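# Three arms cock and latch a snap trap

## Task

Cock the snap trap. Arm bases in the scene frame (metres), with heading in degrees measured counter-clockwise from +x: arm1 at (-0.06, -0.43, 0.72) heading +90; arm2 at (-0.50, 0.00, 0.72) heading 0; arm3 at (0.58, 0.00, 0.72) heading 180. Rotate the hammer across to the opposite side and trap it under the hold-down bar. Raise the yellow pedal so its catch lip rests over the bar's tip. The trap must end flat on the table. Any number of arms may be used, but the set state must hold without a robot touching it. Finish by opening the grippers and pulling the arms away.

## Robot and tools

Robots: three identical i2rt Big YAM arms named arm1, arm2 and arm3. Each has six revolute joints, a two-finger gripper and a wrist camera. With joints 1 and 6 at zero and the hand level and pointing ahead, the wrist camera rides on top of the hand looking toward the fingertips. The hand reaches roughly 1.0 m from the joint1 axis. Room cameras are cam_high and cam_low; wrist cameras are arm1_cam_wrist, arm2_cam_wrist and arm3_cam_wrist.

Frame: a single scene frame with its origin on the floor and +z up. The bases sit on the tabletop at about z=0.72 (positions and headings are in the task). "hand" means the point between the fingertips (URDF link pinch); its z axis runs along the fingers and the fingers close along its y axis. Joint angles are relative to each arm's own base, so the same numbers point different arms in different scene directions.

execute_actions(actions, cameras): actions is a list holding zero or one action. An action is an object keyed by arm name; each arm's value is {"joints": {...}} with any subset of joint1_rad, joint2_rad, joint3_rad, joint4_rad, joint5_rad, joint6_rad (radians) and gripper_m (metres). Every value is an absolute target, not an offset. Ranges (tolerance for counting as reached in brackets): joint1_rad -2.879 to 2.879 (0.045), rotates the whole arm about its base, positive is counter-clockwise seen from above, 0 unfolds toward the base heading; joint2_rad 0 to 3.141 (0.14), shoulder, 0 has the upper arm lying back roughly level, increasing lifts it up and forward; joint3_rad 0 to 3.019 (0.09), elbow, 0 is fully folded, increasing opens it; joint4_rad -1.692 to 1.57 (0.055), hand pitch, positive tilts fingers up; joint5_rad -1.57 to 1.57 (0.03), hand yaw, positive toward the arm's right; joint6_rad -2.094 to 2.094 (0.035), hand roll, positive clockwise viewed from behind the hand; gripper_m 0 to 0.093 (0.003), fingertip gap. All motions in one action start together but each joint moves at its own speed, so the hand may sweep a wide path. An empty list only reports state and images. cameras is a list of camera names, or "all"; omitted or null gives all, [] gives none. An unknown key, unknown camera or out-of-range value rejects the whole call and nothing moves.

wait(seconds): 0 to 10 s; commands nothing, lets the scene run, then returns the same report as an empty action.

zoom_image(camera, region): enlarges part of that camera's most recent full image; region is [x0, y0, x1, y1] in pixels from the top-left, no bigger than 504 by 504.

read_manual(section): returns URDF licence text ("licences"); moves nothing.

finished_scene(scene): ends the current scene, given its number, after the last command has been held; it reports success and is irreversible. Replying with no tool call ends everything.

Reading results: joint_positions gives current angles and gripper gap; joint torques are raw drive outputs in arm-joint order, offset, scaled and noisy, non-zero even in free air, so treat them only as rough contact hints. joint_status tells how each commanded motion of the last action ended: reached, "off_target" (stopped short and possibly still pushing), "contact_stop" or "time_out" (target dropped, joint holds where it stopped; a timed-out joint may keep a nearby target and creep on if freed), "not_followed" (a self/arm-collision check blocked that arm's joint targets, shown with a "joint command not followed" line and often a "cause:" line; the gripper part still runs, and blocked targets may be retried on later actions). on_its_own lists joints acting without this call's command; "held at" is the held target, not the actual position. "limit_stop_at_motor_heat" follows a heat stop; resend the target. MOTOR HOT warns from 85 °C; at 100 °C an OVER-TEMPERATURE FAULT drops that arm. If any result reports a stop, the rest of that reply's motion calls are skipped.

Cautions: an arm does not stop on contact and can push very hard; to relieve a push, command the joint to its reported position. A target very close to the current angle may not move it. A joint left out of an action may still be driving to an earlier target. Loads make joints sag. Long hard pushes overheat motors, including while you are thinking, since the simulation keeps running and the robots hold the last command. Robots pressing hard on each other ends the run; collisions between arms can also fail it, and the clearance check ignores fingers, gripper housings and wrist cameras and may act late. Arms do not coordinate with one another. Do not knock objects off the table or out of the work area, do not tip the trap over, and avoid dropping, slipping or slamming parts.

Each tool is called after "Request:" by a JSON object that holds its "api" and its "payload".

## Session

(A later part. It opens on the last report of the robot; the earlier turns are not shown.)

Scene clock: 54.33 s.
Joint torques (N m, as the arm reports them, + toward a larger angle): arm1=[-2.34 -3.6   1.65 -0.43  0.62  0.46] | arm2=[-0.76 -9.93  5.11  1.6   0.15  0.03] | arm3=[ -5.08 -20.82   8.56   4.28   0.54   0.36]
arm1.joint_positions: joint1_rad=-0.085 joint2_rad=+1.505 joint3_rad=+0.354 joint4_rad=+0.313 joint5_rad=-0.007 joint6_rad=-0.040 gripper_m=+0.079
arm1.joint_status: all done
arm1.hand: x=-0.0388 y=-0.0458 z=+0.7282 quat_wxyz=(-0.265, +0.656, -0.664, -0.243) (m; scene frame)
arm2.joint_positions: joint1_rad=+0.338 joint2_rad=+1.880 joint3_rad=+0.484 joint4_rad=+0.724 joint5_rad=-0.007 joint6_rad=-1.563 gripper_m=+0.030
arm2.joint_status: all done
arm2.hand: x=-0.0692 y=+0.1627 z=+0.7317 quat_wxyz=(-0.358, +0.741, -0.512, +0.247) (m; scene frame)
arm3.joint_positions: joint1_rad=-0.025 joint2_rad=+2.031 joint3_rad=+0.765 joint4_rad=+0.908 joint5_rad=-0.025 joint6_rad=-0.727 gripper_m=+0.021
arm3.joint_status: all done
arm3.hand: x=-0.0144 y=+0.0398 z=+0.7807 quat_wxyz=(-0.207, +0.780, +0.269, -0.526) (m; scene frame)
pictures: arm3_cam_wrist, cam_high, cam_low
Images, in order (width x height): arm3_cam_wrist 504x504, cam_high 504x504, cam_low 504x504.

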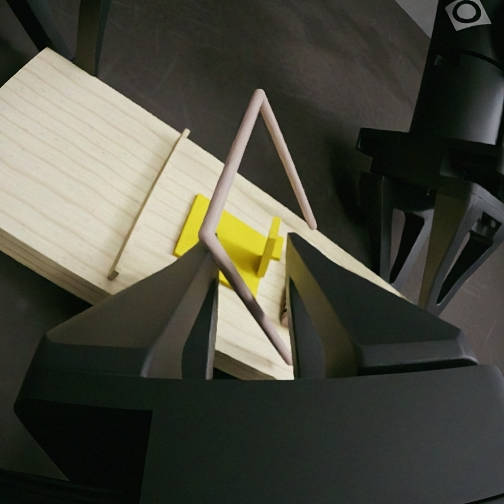

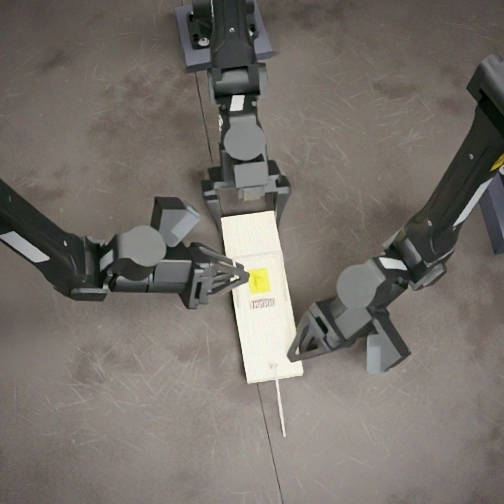

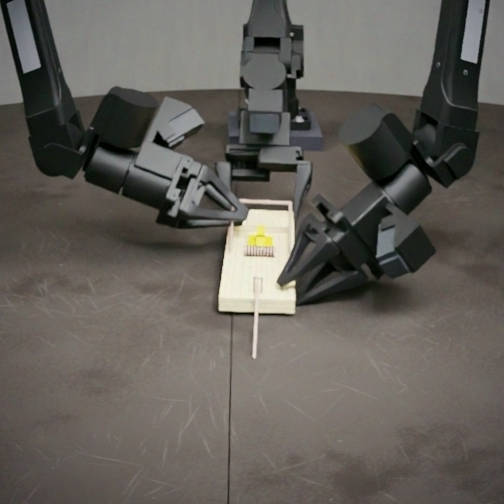

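Request:
{"api": "execute_actions", "payload": {"actions": [{"arm1":{"joints":{"joint3_rad":0.28}},"arm3":{"joints":{"joint1_rad":-0.11,"joint2_rad":1.93,"joint5_rad":0.0}}}], "cameras": ["arm3_cam_wrist","cam_low"]}}

Request:
{"api": "zoom_image", "payload": {"camera": "cam_low", "region": [150, 150, 350, 330]}}

Scene clock: 56.10 s.
Joint torques (N m, as the arm reports them, + toward a larger angle): arm1=[-2.03 -3.59 -0.41 -0.45  0.58  0.44] | arm2=[-1.09 -9.76  5.02  1.58  0.13  0.04] | arm3=[ -7.51 -20.37   8.77   4.29   0.97   0.31]
arm1.joint_positions: joint1_rad=-0.085 joint2_rad=+1.505 joint3_rad=+0.353 joint4_rad=+0.313 joint5_rad=-0.007 joint6_rad=-0.041 gripper_m=+0.079
arm1.joint_status: all done
arm1.hand: x=-0.0389 y=-0.0462 z=+0.7280 quat_wxyz=(-0.265, +0.656, -0.664, -0.242) (m; scene frame)
arm2.joint_positions: joint1_rad=+0.338 joint2_rad=+1.880 joint3_rad=+0.484 joint4_rad=+0.724 joint5_rad=-0.007 joint6_rad=-1.563 gripper_m=+0.030
arm2.joint_status: not commanded
arm2.hand: x=-0.0692 y=+0.1627 z=+0.7317 quat_wxyz=(-0.358, +0.741, -0.512, +0.247) (m; scene frame)
arm3.joint_positions: joint1_rad=-0.049 joint2_rad=+2.004 joint3_rad=+0.765 joint4_rad=+0.908 joint5_rad=-0.025 joint6_rad=-0.722 gripper_m=+0.021
arm3.joint_status: joint1_rad time_out (moved -0.024 of -0.085); the others done
arm3.on_its_own: joint1_rad reads -0.049 and still pushes toward -0.110 since a time_out
arm3.hand: x=-0.0170 y=+0.0545 z=+0.7956 quat_wxyz=(-0.217, +0.777, +0.255, -0.534) (m; scene frame)
pictures: arm3_cam_wrist, cam_low
Images, in order (width x height): arm3_cam_wrist 504x504, cam_low 504x504.

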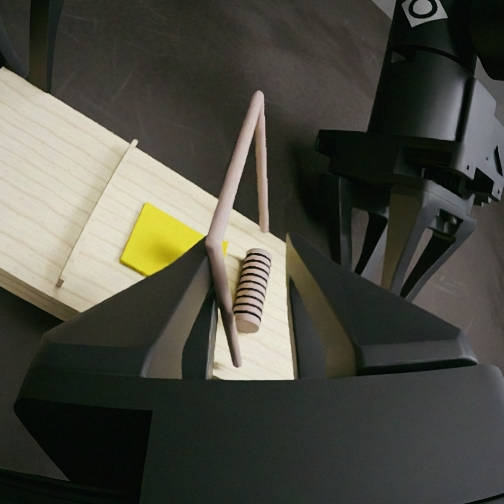

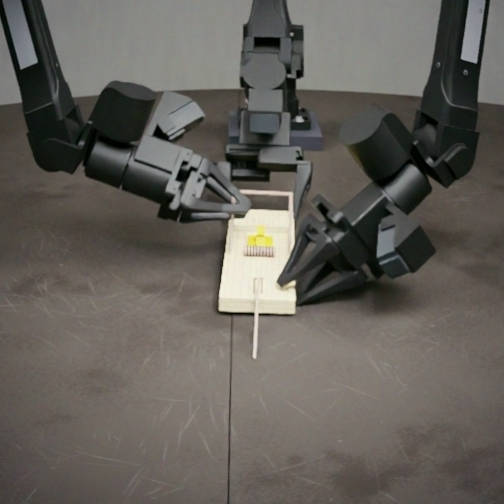

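Region (150, 150, 350, 330) of cam_low's 504x504 image, scaled by 2.520, with more detail than that image has; it fills the top 454 rows of this view, and the rest is white.

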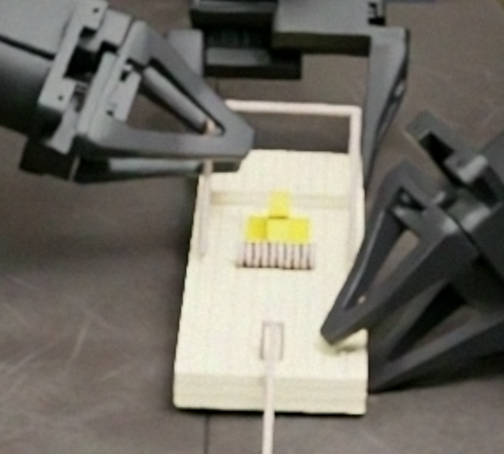

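Request:
{"api": "execute_actions", "payload": {"actions": [{"arm3":{"joints":{"joint1_rad":-0.17,"joint2_rad":1.975,"joint3_rad":0.80,"joint4_rad":0.93,"joint5_rad":0.02,"joint6_rad":-0.2}}}], "cameras": ["arm3_cam_wrist","cam_low"]}}

Request:
{"api": "zoom_image", "payload": {"camera": "cam_low", "region": [150, 150, 350, 330]}}

Scene clock: 58.70 s.
Joint torques (N m, as the arm reports them, + toward a larger angle): arm1=[-2.54 -3.91 -0.4  -0.65  0.58  0.49] | arm2=[ -0.79 -10.01   5.14   1.61   0.15   0.05] | arm3=[-10.57 -17.22   6.54   3.07   1.65   0.29]
arm1.joint_positions: joint1_rad=-0.085 joint2_rad=+1.505 joint3_rad=+0.353 joint4_rad=+0.313 joint5_rad=-0.007 joint6_rad=-0.041 gripper_m=+0.079
arm1.joint_status: not commanded
arm1.hand: x=-0.0389 y=-0.0463 z=+0.7278 quat_wxyz=(-0.265, +0.656, -0.664, -0.242) (m; scene frame)
arm2.joint_positions: joint1_rad=+0.338 joint2_rad=+1.880 joint3_rad=+0.484 joint4_rad=+0.724 joint5_rad=-0.008 joint6_rad=-1.563 gripper_m=+0.030
arm2.joint_status: not commanded
arm2.hand: x=-0.0692 y=+0.1628 z=+0.7317 quat_wxyz=(-0.358, +0.741, -0.512, +0.247) (m; scene frame)
arm3.joint_positions: joint1_rad=-0.076 joint2_rad=+2.004 joint3_rad=+0.765 joint4_rad=+0.908 joint5_rad=-0.022 joint6_rad=-0.225 gripper_m=+0.021
arm3.joint_status: joint1_rad time_out (moved -0.027 of -0.121); joint5_rad time_out (moved +0.003 of +0.045); the others done
arm3.on_its_own: joint1_rad reads -0.076 and still pushes toward -0.170 since a time_out; joint5_rad reads -0.022 and still pushes toward +0.020 since a time_out
arm3.hand: x=-0.0152 y=+0.0711 z=+0.7955 quat_wxyz=(-0.088, +0.816, +0.045, -0.569) (m; scene frame)
pictures: arm3_cam_wrist, cam_low
Images, in order (width x height): arm3_cam_wrist 504x504, cam_low 504x504.

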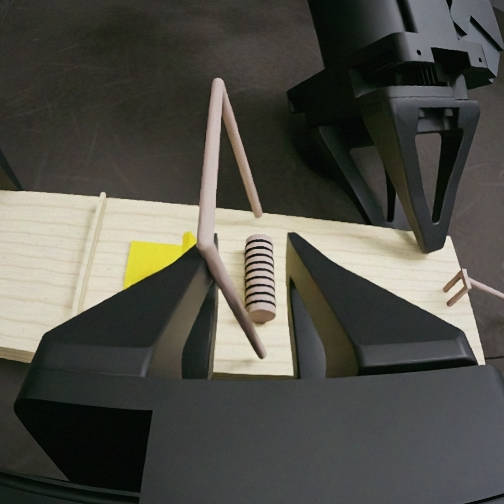

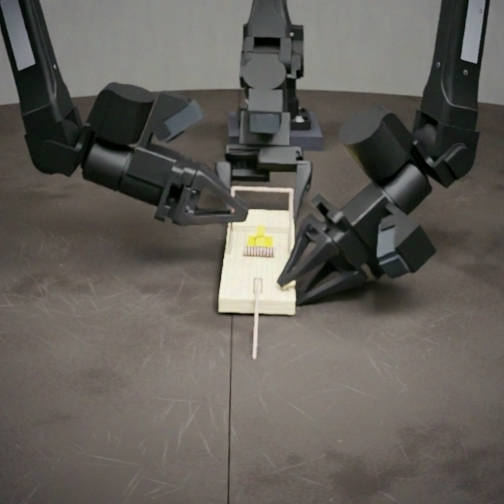

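Region (150, 150, 350, 330) of cam_low's 504x504 image, scaled by 2.520, with more detail than that image has; it fills the top 454 rows of this view, and the rest is white.

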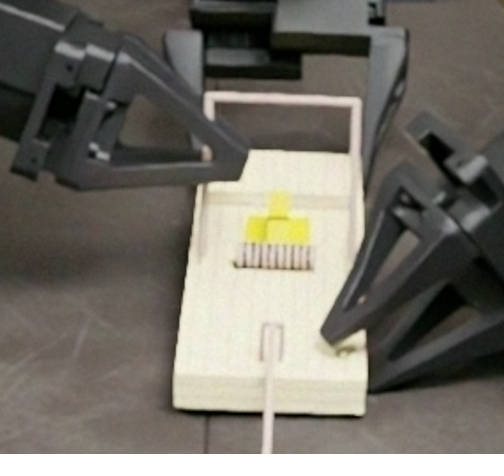

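Request:
{"api": "execute_actions", "payload": {"actions": [{"arm3":{"joints":{"joint1_rad":-0.245,"joint2_rad":2.02,"joint4_rad":0.90,"joint5_rad":0.04,"joint6_rad":0.35}}}], "cameras": ["arm3_cam_wrist","cam_low"]}}

Request:
{"api": "zoom_image", "payload": {"camera": "cam_low", "region": [150, 150, 350, 330]}}

Scene clock: 61.40 s.
Joint torques (N m, as the arm reports them, + toward a larger angle): arm1=[-2.54 -4.7  -0.77 -0.72  0.52  0.42] | arm2=[ -1.11 -10.06   5.05   1.58   0.17   0.02] | arm3=[-12.58 -14.55   6.47   2.07   2.02   0.31]
arm1.joint_positions: joint1_rad=-0.085 joint2_rad=+1.512 joint3_rad=+0.359 joint4_rad=+0.313 joint5_rad=-0.005 joint6_rad=-0.027 gripper_m=+0.079
arm1.joint_status: not commanded
arm1.hand: x=-0.0384 y=-0.0441 z=+0.7273 quat_wxyz=(-0.264, +0.651, -0.669, -0.243) (m; scene frame)
arm2.joint_positions: joint1_rad=+0.338 joint2_rad=+1.880 joint3_rad=+0.484 joint4_rad=+0.723 joint5_rad=-0.008 joint6_rad=-1.563 gripper_m=+0.030
arm2.joint_status: not commanded
arm2.hand: x=-0.0693 y=+0.1628 z=+0.7317 quat_wxyz=(-0.358, +0.741, -0.512, +0.247) (m; scene frame)
arm3.joint_positions: joint1_rad=-0.130 joint2_rad=+2.011 joint3_rad=+0.765 joint4_rad=+0.902 joint5_rad=-0.011 joint6_rad=+0.319 gripper_m=+0.021
arm3.joint_status: joint1_rad time_out (moved -0.054 of -0.169); joint5_rad time_out (moved +0.011 of +0.062); the others done
arm3.on_its_own: joint1_rad reads -0.130 and still pushes toward -0.245 since a time_out; joint5_rad reads -0.011 and still pushes toward +0.040 since a time_out
arm3.hand: x=-0.0090 y=+0.1048 z=+0.7903 quat_wxyz=(+0.048, +0.796, -0.202, -0.569) (m; scene frame)
pictures: arm3_cam_wrist, cam_low
Images, in order (width x height): arm3_cam_wrist 504x504, cam_low 504x504.

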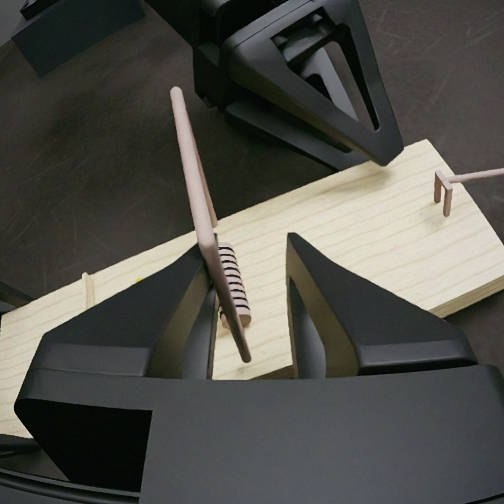

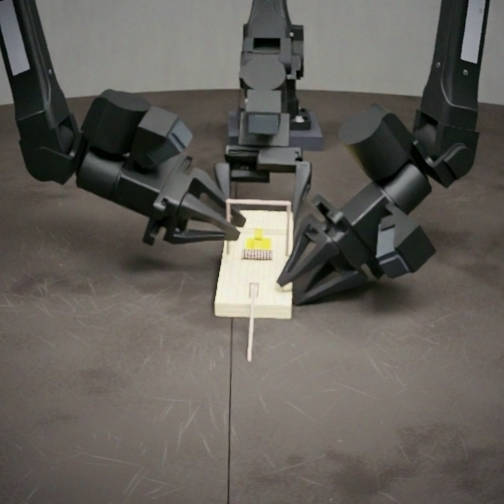

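Region (150, 150, 350, 330) of cam_low's 504x504 image, scaled by 2.520, with more detail than that image has; it fills the top 454 rows of this view, and the rest is white.

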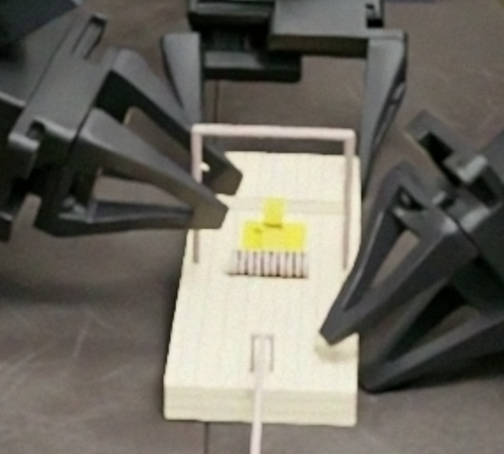

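Request:
{"api": "execute_actions", "payload": {"actions": [{"arm2":{"joints":{"joint2_rad":1.85,"joint3_rad":0.38,"joint4_rad":0.88}},"arm3":{"joints":{"joint1_rad":-0.25,"joint2_rad":2.09,"joint3_rad":0.77,"joint4_rad":0.86,"joint6_rad":0.9,"gripper_m":0.013}}}], "cameras": ["arm3_cam_wrist","cam_low","cam_high"]}}

Request:
{"api": "zoom_image", "payload": {"camera": "cam_low", "region": [150, 150, 350, 330]}}

Scene clock: 64.13 s.
Joint torques (N m, as the arm reports them, + toward a larger angle): arm1=[-3.09 -4.89 -0.78 -0.44  0.73  0.18] | arm2=[-0.84 -9.18  2.47  3.04  0.11  0.04] | arm3=[-11.98 -10.98   3.71   0.64   1.91   0.27]
arm1.joint_positions: joint1_rad=-0.086 joint2_rad=+1.514 joint3_rad=+0.359 joint4_rad=+0.313 joint5_rad=-0.011 joint6_rad=-0.006 gripper_m=+0.079
arm1.joint_status: not commanded
arm1.hand: x=-0.0393 y=-0.0443 z=+0.7266 quat_wxyz=(-0.259, +0.645, -0.675, -0.247) (m; scene frame)
arm2.joint_positions: joint1_rad=+0.338 joint2_rad=+1.859 joint3_rad=+0.377 joint4_rad=+0.858 joint5_rad=-0.007 joint6_rad=-1.563 gripper_m=+0.030
arm2.joint_status: all done
arm2.hand: x=-0.0992 y=+0.1515 z=+0.7408 quat_wxyz=(-0.376, +0.732, -0.505, +0.260) (m; scene frame)
arm3.joint_positions: joint1_rad=-0.141 joint2_rad=+2.028 joint3_rad=+0.771 joint4_rad=+0.897 joint5_rad=-0.008 joint6_rad=+0.869 gripper_m=+0.013
arm3.joint_status: joint1_rad time_out (moved -0.011 of -0.120); the others done
arm3.on_its_own: joint1_rad reads -0.141 and still pushes toward -0.250 since a time_out; joint5_rad reads -0.008 and still pushes toward +0.040 since a time_out
arm3.hand: x=-0.0073 y=+0.1117 z=+0.7811 quat_wxyz=(+0.194, +0.713, -0.417, -0.529) (m; scene frame)
pictures: arm3_cam_wrist, cam_high, cam_low
Images, in order (width x height): arm3_cam_wrist 504x504, cam_high 504x504, cam_low 504x504.

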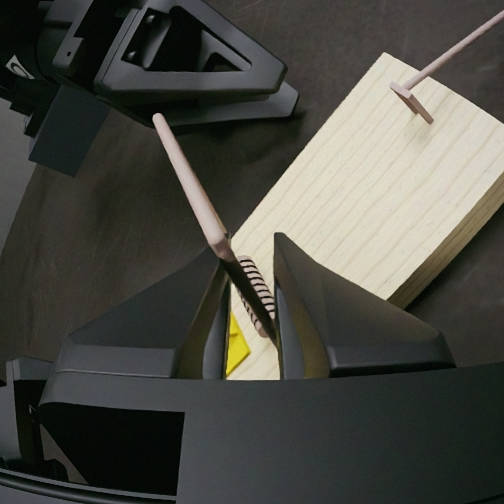

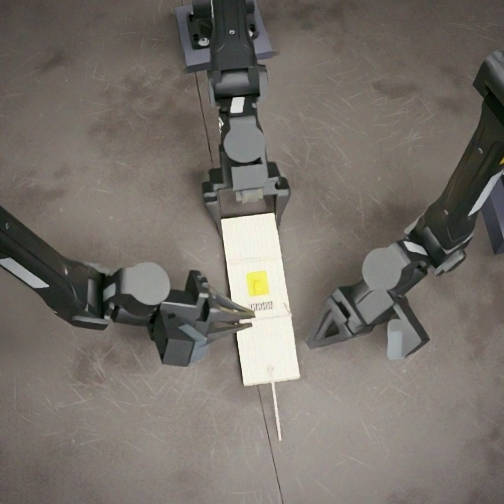

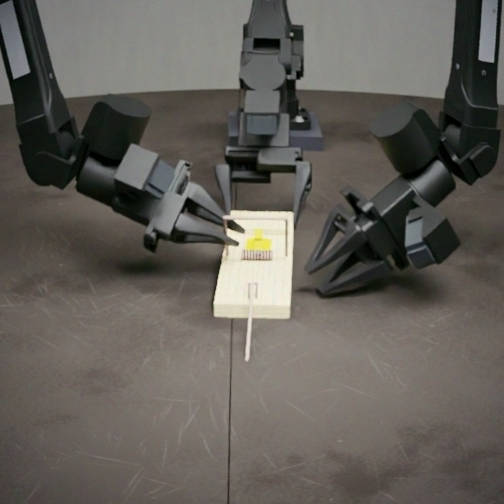

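Region (150, 150, 350, 330) of cam_low's 504x504 image, scaled by 2.520, with more detail than that image has; it fills the top 454 rows of this view, and the rest is white.

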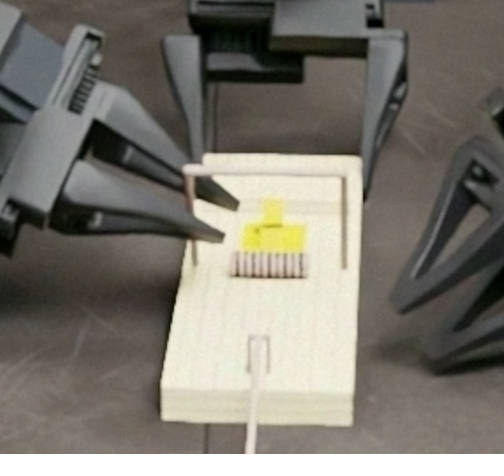

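Request:
{"api": "execute_actions", "payload": {"actions": [{"arm2":{"joints":{"joint1_rad":0.44}},"arm3":{"joints":{"joint2_rad":2.165,"joint3_rad":0.73,"joint4_rad":0.82,"joint6_rad":1.2}}}], "cameras": ["arm3_cam_wrist","arm2_cam_wrist","cam_low","cam_high"]}}

Request:
{"api": "zoom_image", "payload": {"camera": "cam_low", "region": [150, 170, 350, 370]}}

Scene clock: 66.53 s.
Joint torques (N m, as the arm reports them, + toward a larger angle): arm1=[-1.68 -4.48 -0.91 -0.39  0.38  0.01] | arm2=[ 0.64 -9.43  2.48  3.13  0.08  0.05] | arm3=[-9.69 -8.09  0.34 -0.94  1.57  0.27]
arm1.joint_positions: joint1_rad=-0.088 joint2_rad=+1.514 joint3_rad=+0.359 joint4_rad=+0.313 joint5_rad=-0.002 joint6_rad=+0.005 gripper_m=+0.079
arm1.joint_status: not commanded
arm1.hand: x=-0.0368 y=-0.0445 z=+0.7266 quat_wxyz=(-0.260, +0.639, -0.681, -0.245) (m; scene frame)
arm2.joint_positions: joint1_rad=+0.438 joint2_rad=+1.859 joint3_rad=+0.377 joint4_rad=+0.858 joint5_rad=-0.005 joint6_rad=-1.563 gripper_m=+0.030
arm2.joint_status: all done
arm2.hand: x=-0.1162 y=+0.1904 z=+0.7403 quat_wxyz=(-0.388, +0.756, -0.469, +0.241) (m; scene frame)
arm3.joint_positions: joint1_rad=-0.165 joint2_rad=+2.061 joint3_rad=+0.773 joint4_rad=+0.894 joint5_rad=+0.002 joint6_rad=+1.167 gripper_m=+0.013
arm3.joint_status: joint4_rad time_out (moved -0.002 of -0.077); the others done
arm3.on_its_own: joint1_rad reads -0.165 and still pushes toward -0.250 since a time_out; joint4_rad reads +0.894 and still pushes toward +0.820 since a time_out; joint5_rad reads +0.002 and still pushes toward +0.040 since a time_out
arm3.hand: x=+0.0002 y=+0.1266 z=+0.7624 quat_wxyz=(+0.255, +0.642, -0.534, -0.487) (m; scene frame)
pictures: arm2_cam_wrist, arm3_cam_wrist, cam_high, cam_low
Images, in order (width x height): arm2_cam_wrist 504x504, arm3_cam_wrist 504x504, cam_high 504x504, cam_low 504x504.

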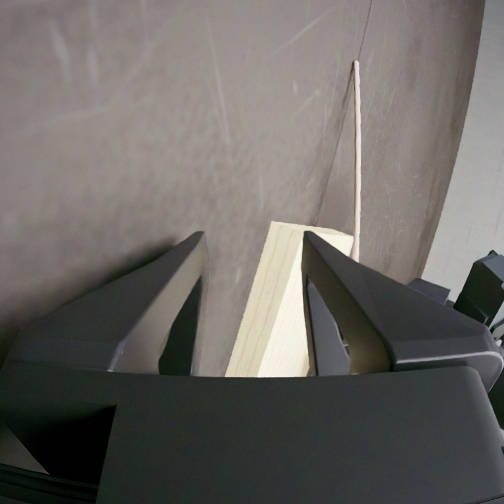

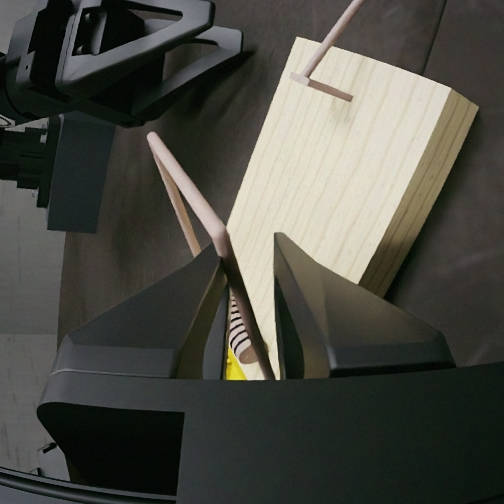

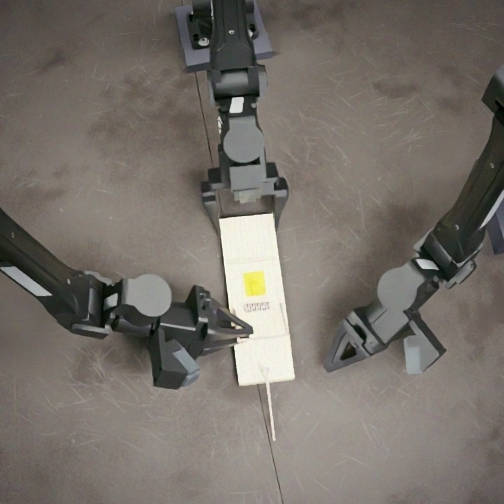

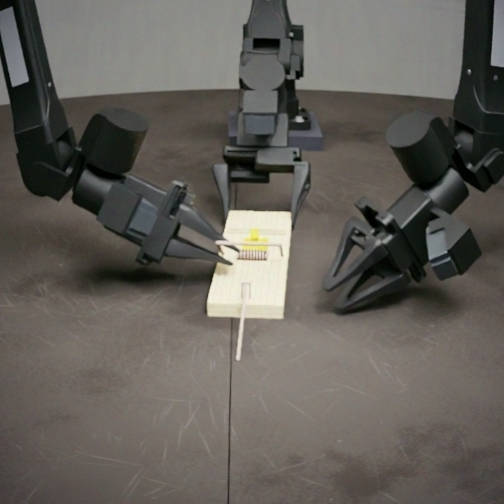

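Region (150, 170, 350, 370) of cam_low's 504x504 image, scaled by 2.520, with more detail than that image has.

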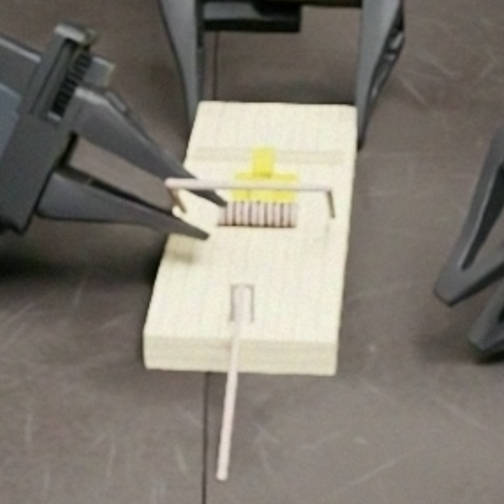

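Request:
{"api": "execute_actions", "payload": {"actions": [{"arm2":{"joints":{"joint1_rad":0.457,"joint2_rad":1.903,"joint3_rad":0.592,"joint4_rad":0.705}},"arm3":{"joints":{"joint1_rad":-0.205,"joint2_rad":2.19,"joint5_rad":0.015,"joint6_rad":1.45,"gripper_m":0.006}}}], "cameras": ["arm3_cam_wrist","arm2_cam_wrist","cam_low"]}}

Request:
{"api": "zoom_image", "payload": {"camera": "cam_low", "region": [150, 170, 350, 370]}}

Scene clock: 68.97 s.
Joint torques (N m, as the arm reports them, + toward a larger angle): arm1=[-2.27 -5.7  -0.83 -0.53  0.1  -0.04] | arm2=[  1.76 -10.34   4.55   1.88   0.05   0.05] | arm3=[-5.24 -7.86 -0.05 -0.96  0.66  0.57]
arm1.joint_positions: joint1_rad=-0.089 joint2_rad=+1.512 joint3_rad=+0.356 joint4_rad=+0.313 joint5_rad=+0.006 joint6_rad=+0.015 gripper_m=+0.079
arm1.joint_status: not commanded
arm1.hand: x=-0.0353 y=-0.0458 z=+0.7265 quat_wxyz=(-0.261, +0.635, -0.685, -0.243) (m; scene frame)
arm2.joint_positions: joint1_rad=+0.445 joint2_rad=+1.901 joint3_rad=+0.580 joint4_rad=+0.715 joint5_rad=-0.005 joint6_rad=-1.564 gripper_m=+0.030
arm2.joint_status: all done
arm2.hand: x=-0.0485 y=+0.2280 z=+0.7470 quat_wxyz=(-0.396, +0.754, -0.464, +0.244) (m; scene frame)
arm3.joint_positions: joint1_rad=-0.169 joint2_rad=+2.080 joint3_rad=+0.777 joint4_rad=+0.894 joint5_rad=+0.000 joint6_rad=+1.388 gripper_m=+0.006
arm3.joint_status: joint6_rad time_out (moved +0.220 of +0.283); the others done
arm3.on_its_own: joint4_rad reads +0.894 and still pushes toward +0.820 since a time_out; joint6_rad reads +1.388 and still pushes toward +1.450 since a time_out
arm3.hand: x=+0.0023 y=+0.1278 z=+0.7522 quat_wxyz=(+0.303, +0.582, -0.605, -0.451) (m; scene frame)
pictures: arm2_cam_wrist, arm3_cam_wrist, cam_low
Images, in order (width x height): arm2_cam_wrist 504x504, arm3_cam_wrist 504x504, cam_low 504x504.

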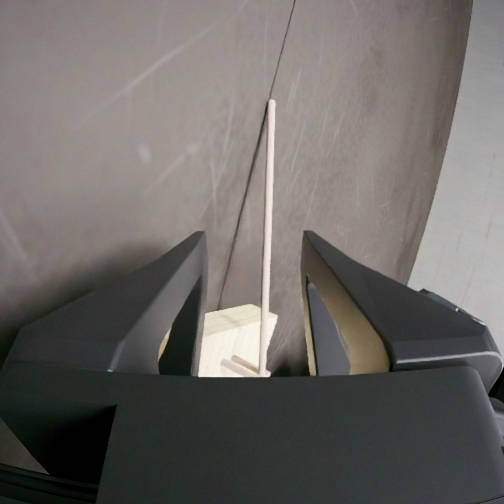

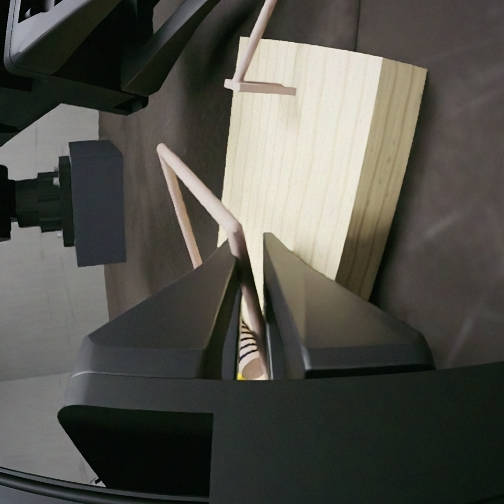

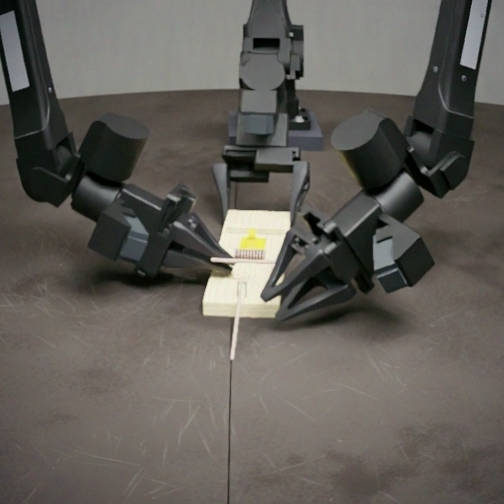

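Region (150, 170, 350, 370) of cam_low's 504x504 image, scaled by 2.520, with more detail than that image has.

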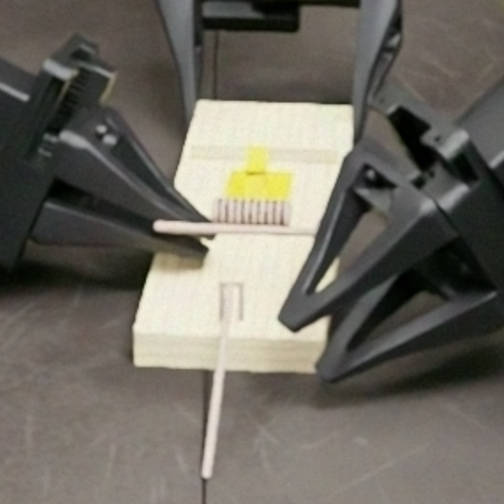

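Request:
{"api": "execute_actions", "payload": {"actions": [{"arm2":{"joints":{"joint2_rad":1.993,"joint3_rad":0.787,"joint4_rad":0.592}}}], "cameras": ["arm2_cam_wrist","cam_low","cam_high"]}}

Request:
{"api": "zoom_image", "payload": {"camera": "cam_low", "region": [150, 170, 350, 370]}}

Scene clock: 70.03 s.
Joint torques (N m, as the arm reports them, + toward a larger angle): arm1=[-2.14 -4.25 -0.61 -0.32  0.13  0.03] | arm2=[  1.4  -12.     6.33   1.79   0.05   0.07] | arm3=[-5.22 -7.85 -0.05 -0.97  0.66  0.57]
arm1.joint_positions: joint1_rad=-0.089 joint2_rad=+1.512 joint3_rad=+0.356 joint4_rad=+0.313 joint5_rad=+0.006 joint6_rad=+0.015 gripper_m=+0.079
arm1.joint_status: not commanded
arm1.hand: x=-0.0353 y=-0.0458 z=+0.7265 quat_wxyz=(-0.261, +0.635, -0.685, -0.243) (m; scene frame)
arm2.joint_positions: joint1_rad=+0.445 joint2_rad=+1.991 joint3_rad=+0.764 joint4_rad=+0.602 joint5_rad=-0.005 joint6_rad=-1.565 gripper_m=+0.030
arm2.joint_status: all done
arm2.hand: x=+0.0057 y=+0.2551 z=+0.7351 quat_wxyz=(-0.388, +0.758, -0.466, +0.240) (m; scene frame)
arm3.joint_positions: joint1_rad=-0.169 joint2_rad=+2.080 joint3_rad=+0.777 joint4_rad=+0.894 joint5_rad=+0.000 joint6_rad=+1.388 gripper_m=+0.006
arm3.joint_status: not commanded
arm3.on_its_own: joint4_rad reads +0.894 and still pushes toward +0.820 since a time_out; joint6_rad reads +1.388 and still pushes toward +1.450 since a time_out
arm3.hand: x=+0.0023 y=+0.1278 z=+0.7522 quat_wxyz=(+0.303, +0.582, -0.605, -0.451) (m; scene frame)
pictures: arm2_cam_wrist, cam_high, cam_low
Images, in order (width x height): arm2_cam_wrist 504x504, cam_high 504x504, cam_low 504x504.

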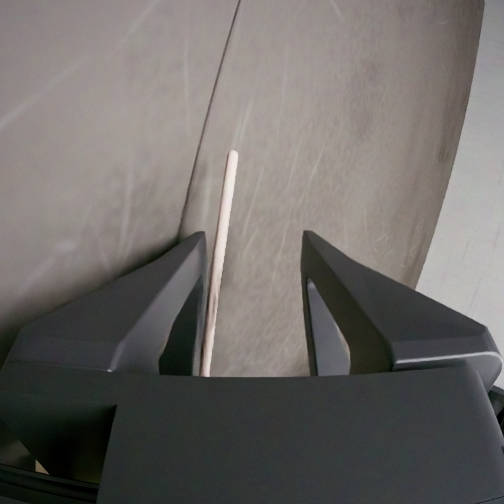

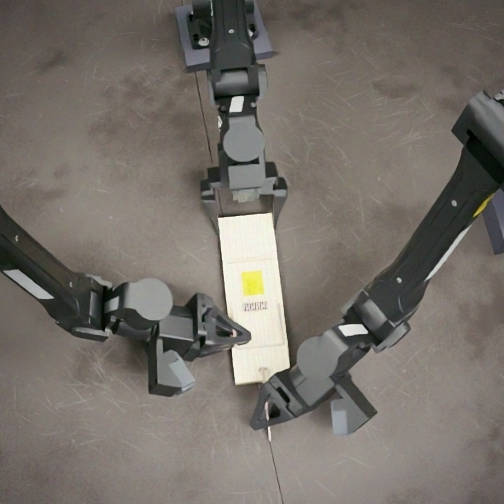

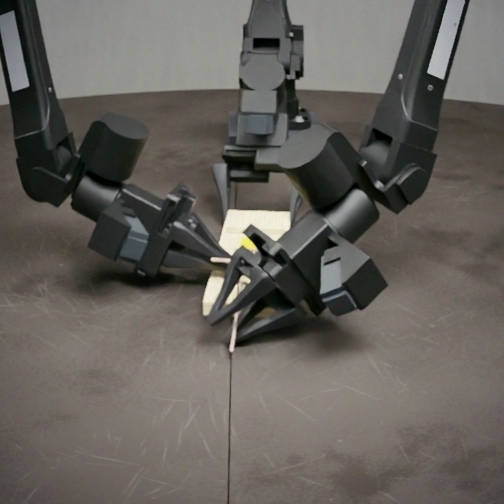

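Region (150, 170, 350, 370) of cam_low's 504x504 image, scaled by 2.520, with more detail than that image has.

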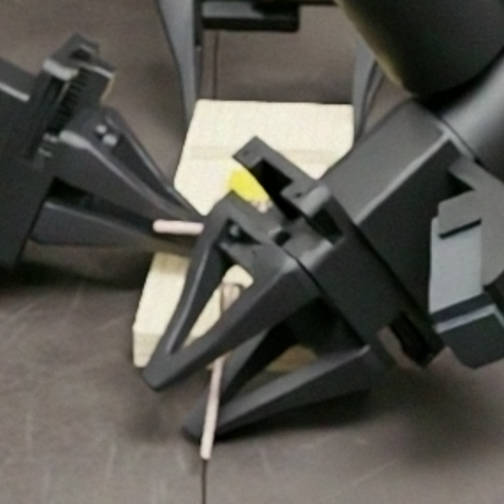

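Request:
{"api": "execute_actions", "payload": {"actions": [{"arm2":{"joints":{"joint1_rad":0.405,"joint2_rad":1.89,"joint6_rad":-0.95}}}], "cameras": ["arm2_cam_wrist","cam_low","cam_high"]}}

Scene clock: 71.77 s.
Joint torques (N m, as the arm reports them, + toward a larger angle): arm1=[-3.19 -4.68 -0.62 -0.53  0.    0.02] | arm2=[ -0.93 -13.47   7.09   2.59   0.09   0.18] | arm3=[-5.2  -7.8   0.21 -0.96  0.61  0.41]
arm1.joint_positions: joint1_rad=-0.090 joint2_rad=+1.511 joint3_rad=+0.355 joint4_rad=+0.313 joint5_rad=+0.010 joint6_rad=+0.020 gripper_m=+0.079
arm1.joint_status: not commanded
arm1.hand: x=-0.0341 y=-0.0462 z=+0.7265 quat_wxyz=(-0.262, +0.632, -0.687, -0.243) (m; scene frame)
arm2.joint_positions: joint1_rad=+0.417 joint2_rad=+1.904 joint3_rad=+0.762 joint4_rad=+0.584 joint5_rad=-0.005 joint6_rad=-0.959 gripper_m=+0.030
arm2.joint_status: all done
arm2.hand: x=+0.0224 y=+0.2461 z=+0.7788 quat_wxyz=(-0.469, +0.565, -0.667, +0.127) (m; scene frame)
arm3.joint_positions: joint1_rad=-0.169 joint2_rad=+2.080 joint3_rad=+0.772 joint4_rad=+0.894 joint5_rad=+0.001 joint6_rad=+1.403 gripper_m=+0.006
arm3.joint_status: not commanded
arm3.on_its_own: joint4_rad reads +0.894 and still pushes toward +0.820 since a time_out; joint6_rad reads +1.403 and still pushes toward +1.450 since a time_out
arm3.hand: x=+0.0043 y=+0.1276 z=+0.7509 quat_wxyz=(+0.305, +0.578, -0.611, -0.447) (m; scene frame)
pictures: arm2_cam_wrist, cam_high, cam_low
Images, in order (width x height): arm2_cam_wrist 504x504, cam_high 504x504, cam_low 504x504.

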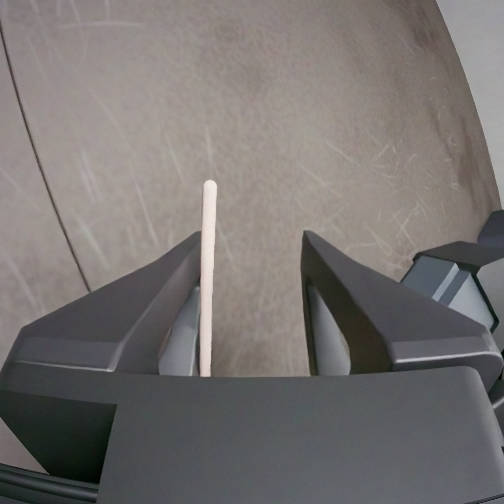

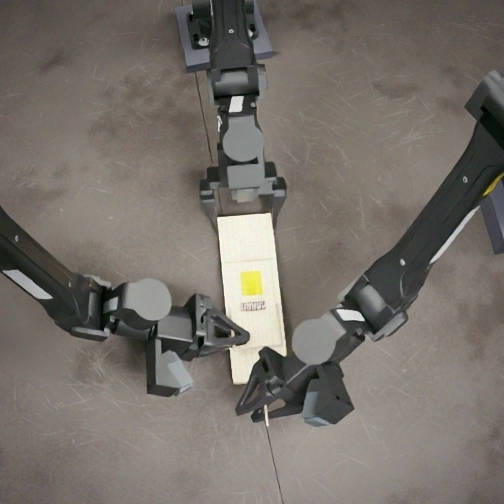

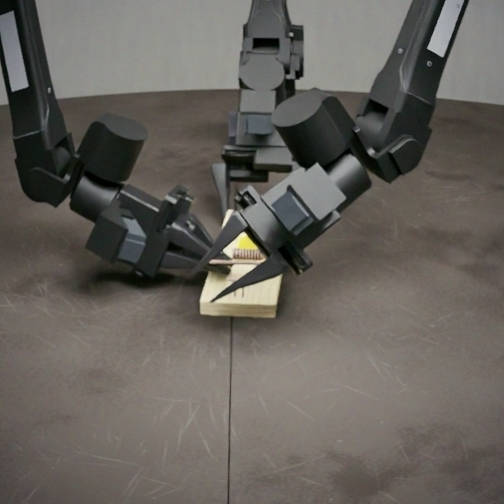

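Request:
{"api": "execute_actions", "payload": {"actions": [{"arm2":{"joints":{"joint1_rad":0.35,"joint2_rad":1.75,"joint3_rad":0.689,"joint4_rad":0.50,"joint6_rad":-0.4}}}], "cameras": ["arm2_cam_wrist"]}}

Request:
{"api": "execute_actions", "payload": {"actions": [{"arm2":{"joints":{"joint1_rad":0.282,"joint2_rad":1.69,"joint3_rad":0.643,"joint6_rad":0.2}}}], "cameras": ["arm2_cam_wrist","cam_low","cam_high"]}}

Scene clock: 73.53 s.
Joint torques (N m, as the arm reports them, + toward a larger angle): arm1=[-1.84 -5.65 -0.84 -0.38  0.07 -0.03] | arm2=[  0.4  -10.6    5.83   1.85   0.09   0.15] | arm3=[-5.25 -7.81  0.21 -0.96  0.61  0.41]
arm1.joint_positions: joint1_rad=-0.090 joint2_rad=+1.511 joint3_rad=+0.355 joint4_rad=+0.313 joint5_rad=+0.010 joint6_rad=+0.020 gripper_m=+0.079
arm1.joint_status: not commanded
arm1.hand: x=-0.0341 y=-0.0462 z=+0.7265 quat_wxyz=(-0.262, +0.632, -0.687, -0.243) (m; scene frame)
arm2.joint_positions: joint1_rad=+0.351 joint2_rad=+1.749 joint3_rad=+0.689 joint4_rad=+0.510 joint5_rad=-0.005 joint6_rad=-0.408 gripper_m=+0.030
arm2.joint_status: all done
arm2.hand: x=+0.0137 y=+0.2020 z=+0.8199 quat_wxyz=(-0.489, +0.336, -0.805, +0.011) (m; scene frame)
arm3.joint_positions: joint1_rad=-0.169 joint2_rad=+2.080 joint3_rad=+0.772 joint4_rad=+0.894 joint5_rad=+0.001 joint6_rad=+1.403 gripper_m=+0.006
arm3.joint_status: not commanded
arm3.on_its_own: joint4_rad reads +0.894 and still pushes toward +0.820 since a time_out; joint6_rad reads +1.403 and still pushes toward +1.450 since a time_out
arm3.hand: x=+0.0043 y=+0.1276 z=+0.7509 quat_wxyz=(+0.305, +0.578, -0.611, -0.447) (m; scene frame)
pictures: arm2_cam_wrist
Images, in order (width x height): arm2_cam_wrist 504x504.

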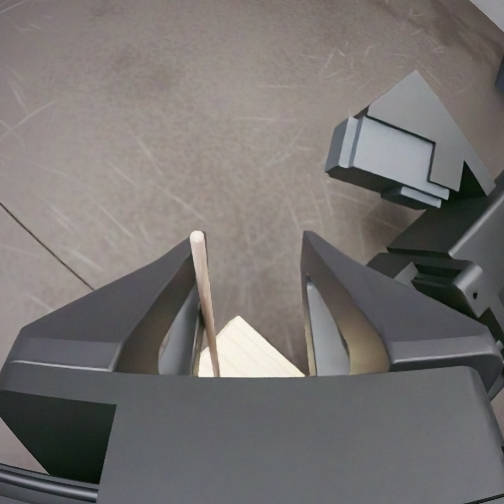

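Scene clock: 75.13 s.
Joint torques (N m, as the arm reports them, + toward a larger angle): arm1=[-2.38 -4.61 -0.48 -0.39  0.02 -0.03] | arm2=[  0.14 -11.03   5.82   1.91   0.12   0.13] | arm3=[-5.25 -7.79  0.21 -0.97  0.62  0.41]
arm1.joint_positions: joint1_rad=-0.090 joint2_rad=+1.511 joint3_rad=+0.355 joint4_rad=+0.313 joint5_rad=+0.010 joint6_rad=+0.020 gripper_m=+0.079
arm1.joint_status: not commanded
arm1.hand: x=-0.0341 y=-0.0462 z=+0.7265 quat_wxyz=(-0.262, +0.632, -0.687, -0.243) (m; scene frame)
arm2.joint_positions: joint1_rad=+0.284 joint2_rad=+1.700 joint3_rad=+0.643 joint4_rad=+0.508 joint5_rad=-0.005 joint6_rad=+0.192 gripper_m=+0.030
arm2.joint_status: all done
arm2.hand: x=+0.0104 y=+0.1622 z=+0.8275 quat_wxyz=(-0.476, +0.054, -0.870, -0.119) (m; scene frame)
arm3.joint_positions: joint1_rad=-0.169 joint2_rad=+2.080 joint3_rad=+0.772 joint4_rad=+0.894 joint5_rad=+0.001 joint6_rad=+1.403 gripper_m=+0.006
arm3.joint_status: not commanded
arm3.on_its_own: joint4_rad reads +0.894 and still pushes toward +0.820 since a time_out; joint6_rad reads +1.403 and still pushes toward +1.450 since a time_out
arm3.hand: x=+0.0043 y=+0.1276 z=+0.7509 quat_wxyz=(+0.305, +0.578, -0.611, -0.447) (m; scene frame)
pictures: arm2_cam_wrist, cam_high, cam_low
Images, in order (width x height): arm2_cam_wrist 504x504, cam_high 504x504, cam_low 504x504.

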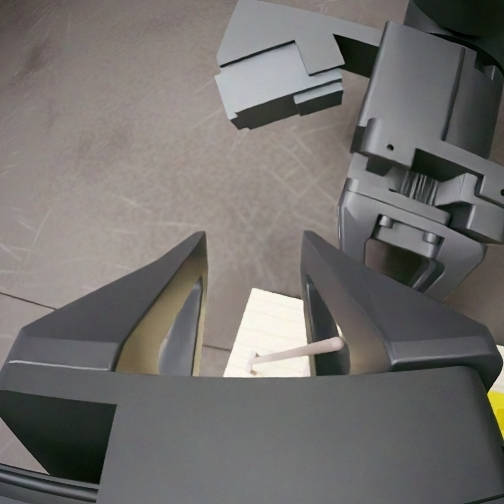

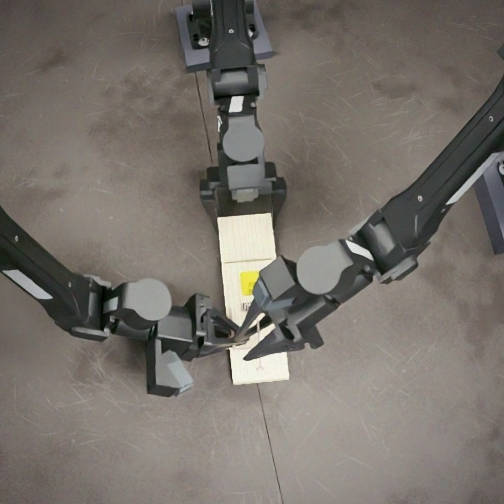

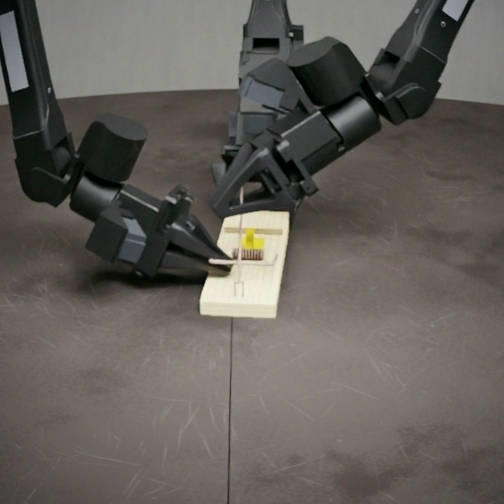

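Request:
{"api": "execute_actions", "payload": {"actions": [{"arm2":{"joints":{"joint3_rad":0.48,"joint4_rad":0.70}}}], "cameras": ["arm2_cam_wrist","arm1_cam_wrist","cam_low","cam_high"]}}

Request:
{"api": "zoom_image", "payload": {"camera": "cam_low", "region": [170, 190, 320, 330]}}

Scene clock: 76.10 s.
Joint torques (N m, as the arm reports them, + toward a larger angle): arm1=[-2.12 -4.19 -0.66 -0.41  0.07  0.04] | arm2=[ 2.54 -9.9   1.03  2.09 -0.47  0.12] | arm3=[-5.25 -7.86  0.06 -0.96  0.61  0.41]
arm1.joint_positions: joint1_rad=-0.091 joint2_rad=+1.511 joint3_rad=+0.355 joint4_rad=+0.313 joint5_rad=+0.008 joint6_rad=+0.012 gripper_m=+0.079
arm1.joint_status: not commanded
arm1.hand: x=-0.0343 y=-0.0461 z=+0.7266 quat_wxyz=(-0.263, +0.635, -0.685, -0.242) (m; scene frame)
arm2.joint_positions: joint1_rad=+0.262 joint2_rad=+1.695 joint3_rad=+0.532 joint4_rad=+0.705 joint5_rad=+0.010 joint6_rad=+0.191 gripper_m=+0.030
arm2.joint_status: all done
arm2.hand: x=-0.0119 y=+0.1409 z=+0.8296 quat_wxyz=(-0.517, +0.040, -0.847, -0.117) (m; scene frame)
arm3.joint_positions: joint1_rad=-0.169 joint2_rad=+2.081 joint3_rad=+0.775 joint4_rad=+0.894 joint5_rad=+0.001 joint6_rad=+1.403 gripper_m=+0.006
arm3.joint_status: not commanded
arm3.on_its_own: joint4_rad reads +0.894 and still pushes toward +0.820 since a time_out; joint6_rad reads +1.403 and still pushes toward +1.450 since a time_out
arm3.hand: x=+0.0033 y=+0.1278 z=+0.7512 quat_wxyz=(+0.305, +0.577, -0.611, -0.448) (m; scene frame)
pictures: arm1_cam_wrist, arm2_cam_wrist, cam_high, cam_low
Images, in order (width x height): arm1_cam_wrist 504x504, arm2_cam_wrist 504x504, cam_high 504x504, cam_low 504x504.

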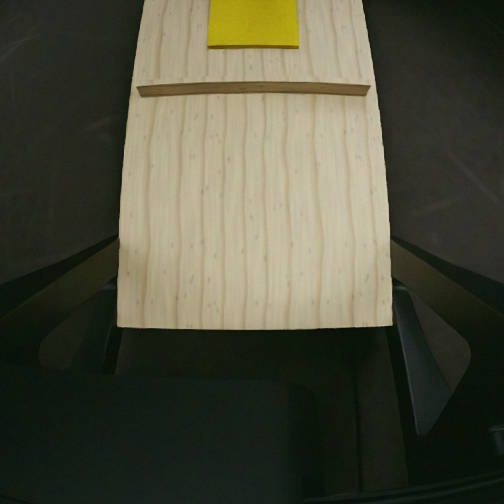

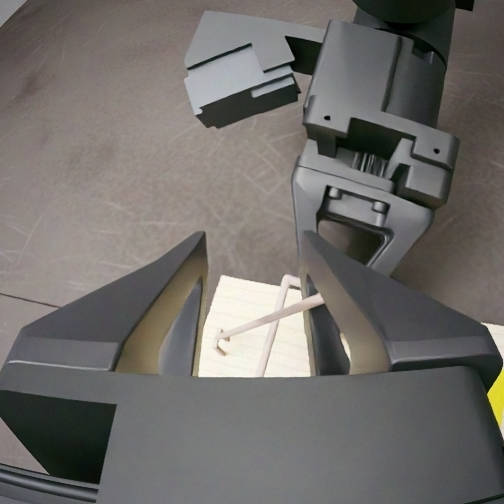

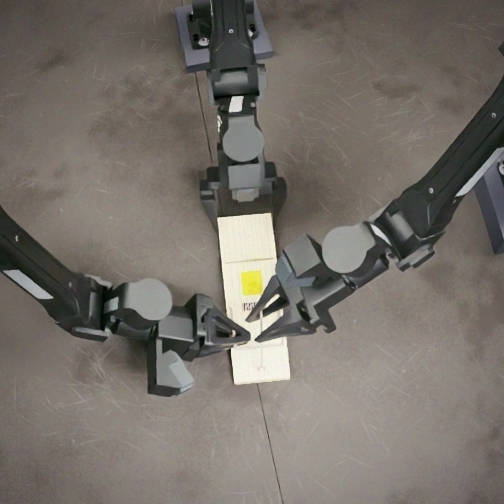

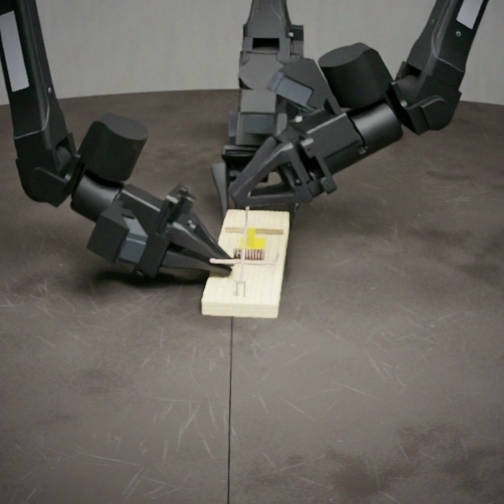

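Region (170, 190, 320, 330) of cam_low's 504x504 image, scaled by 3.360, with more detail than that image has; it fills the top 470 rows of this view, and the rest is white.

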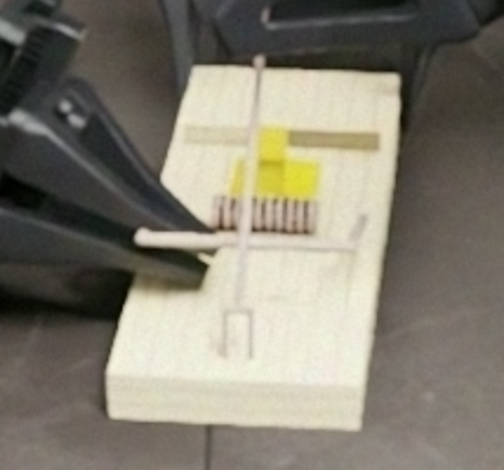

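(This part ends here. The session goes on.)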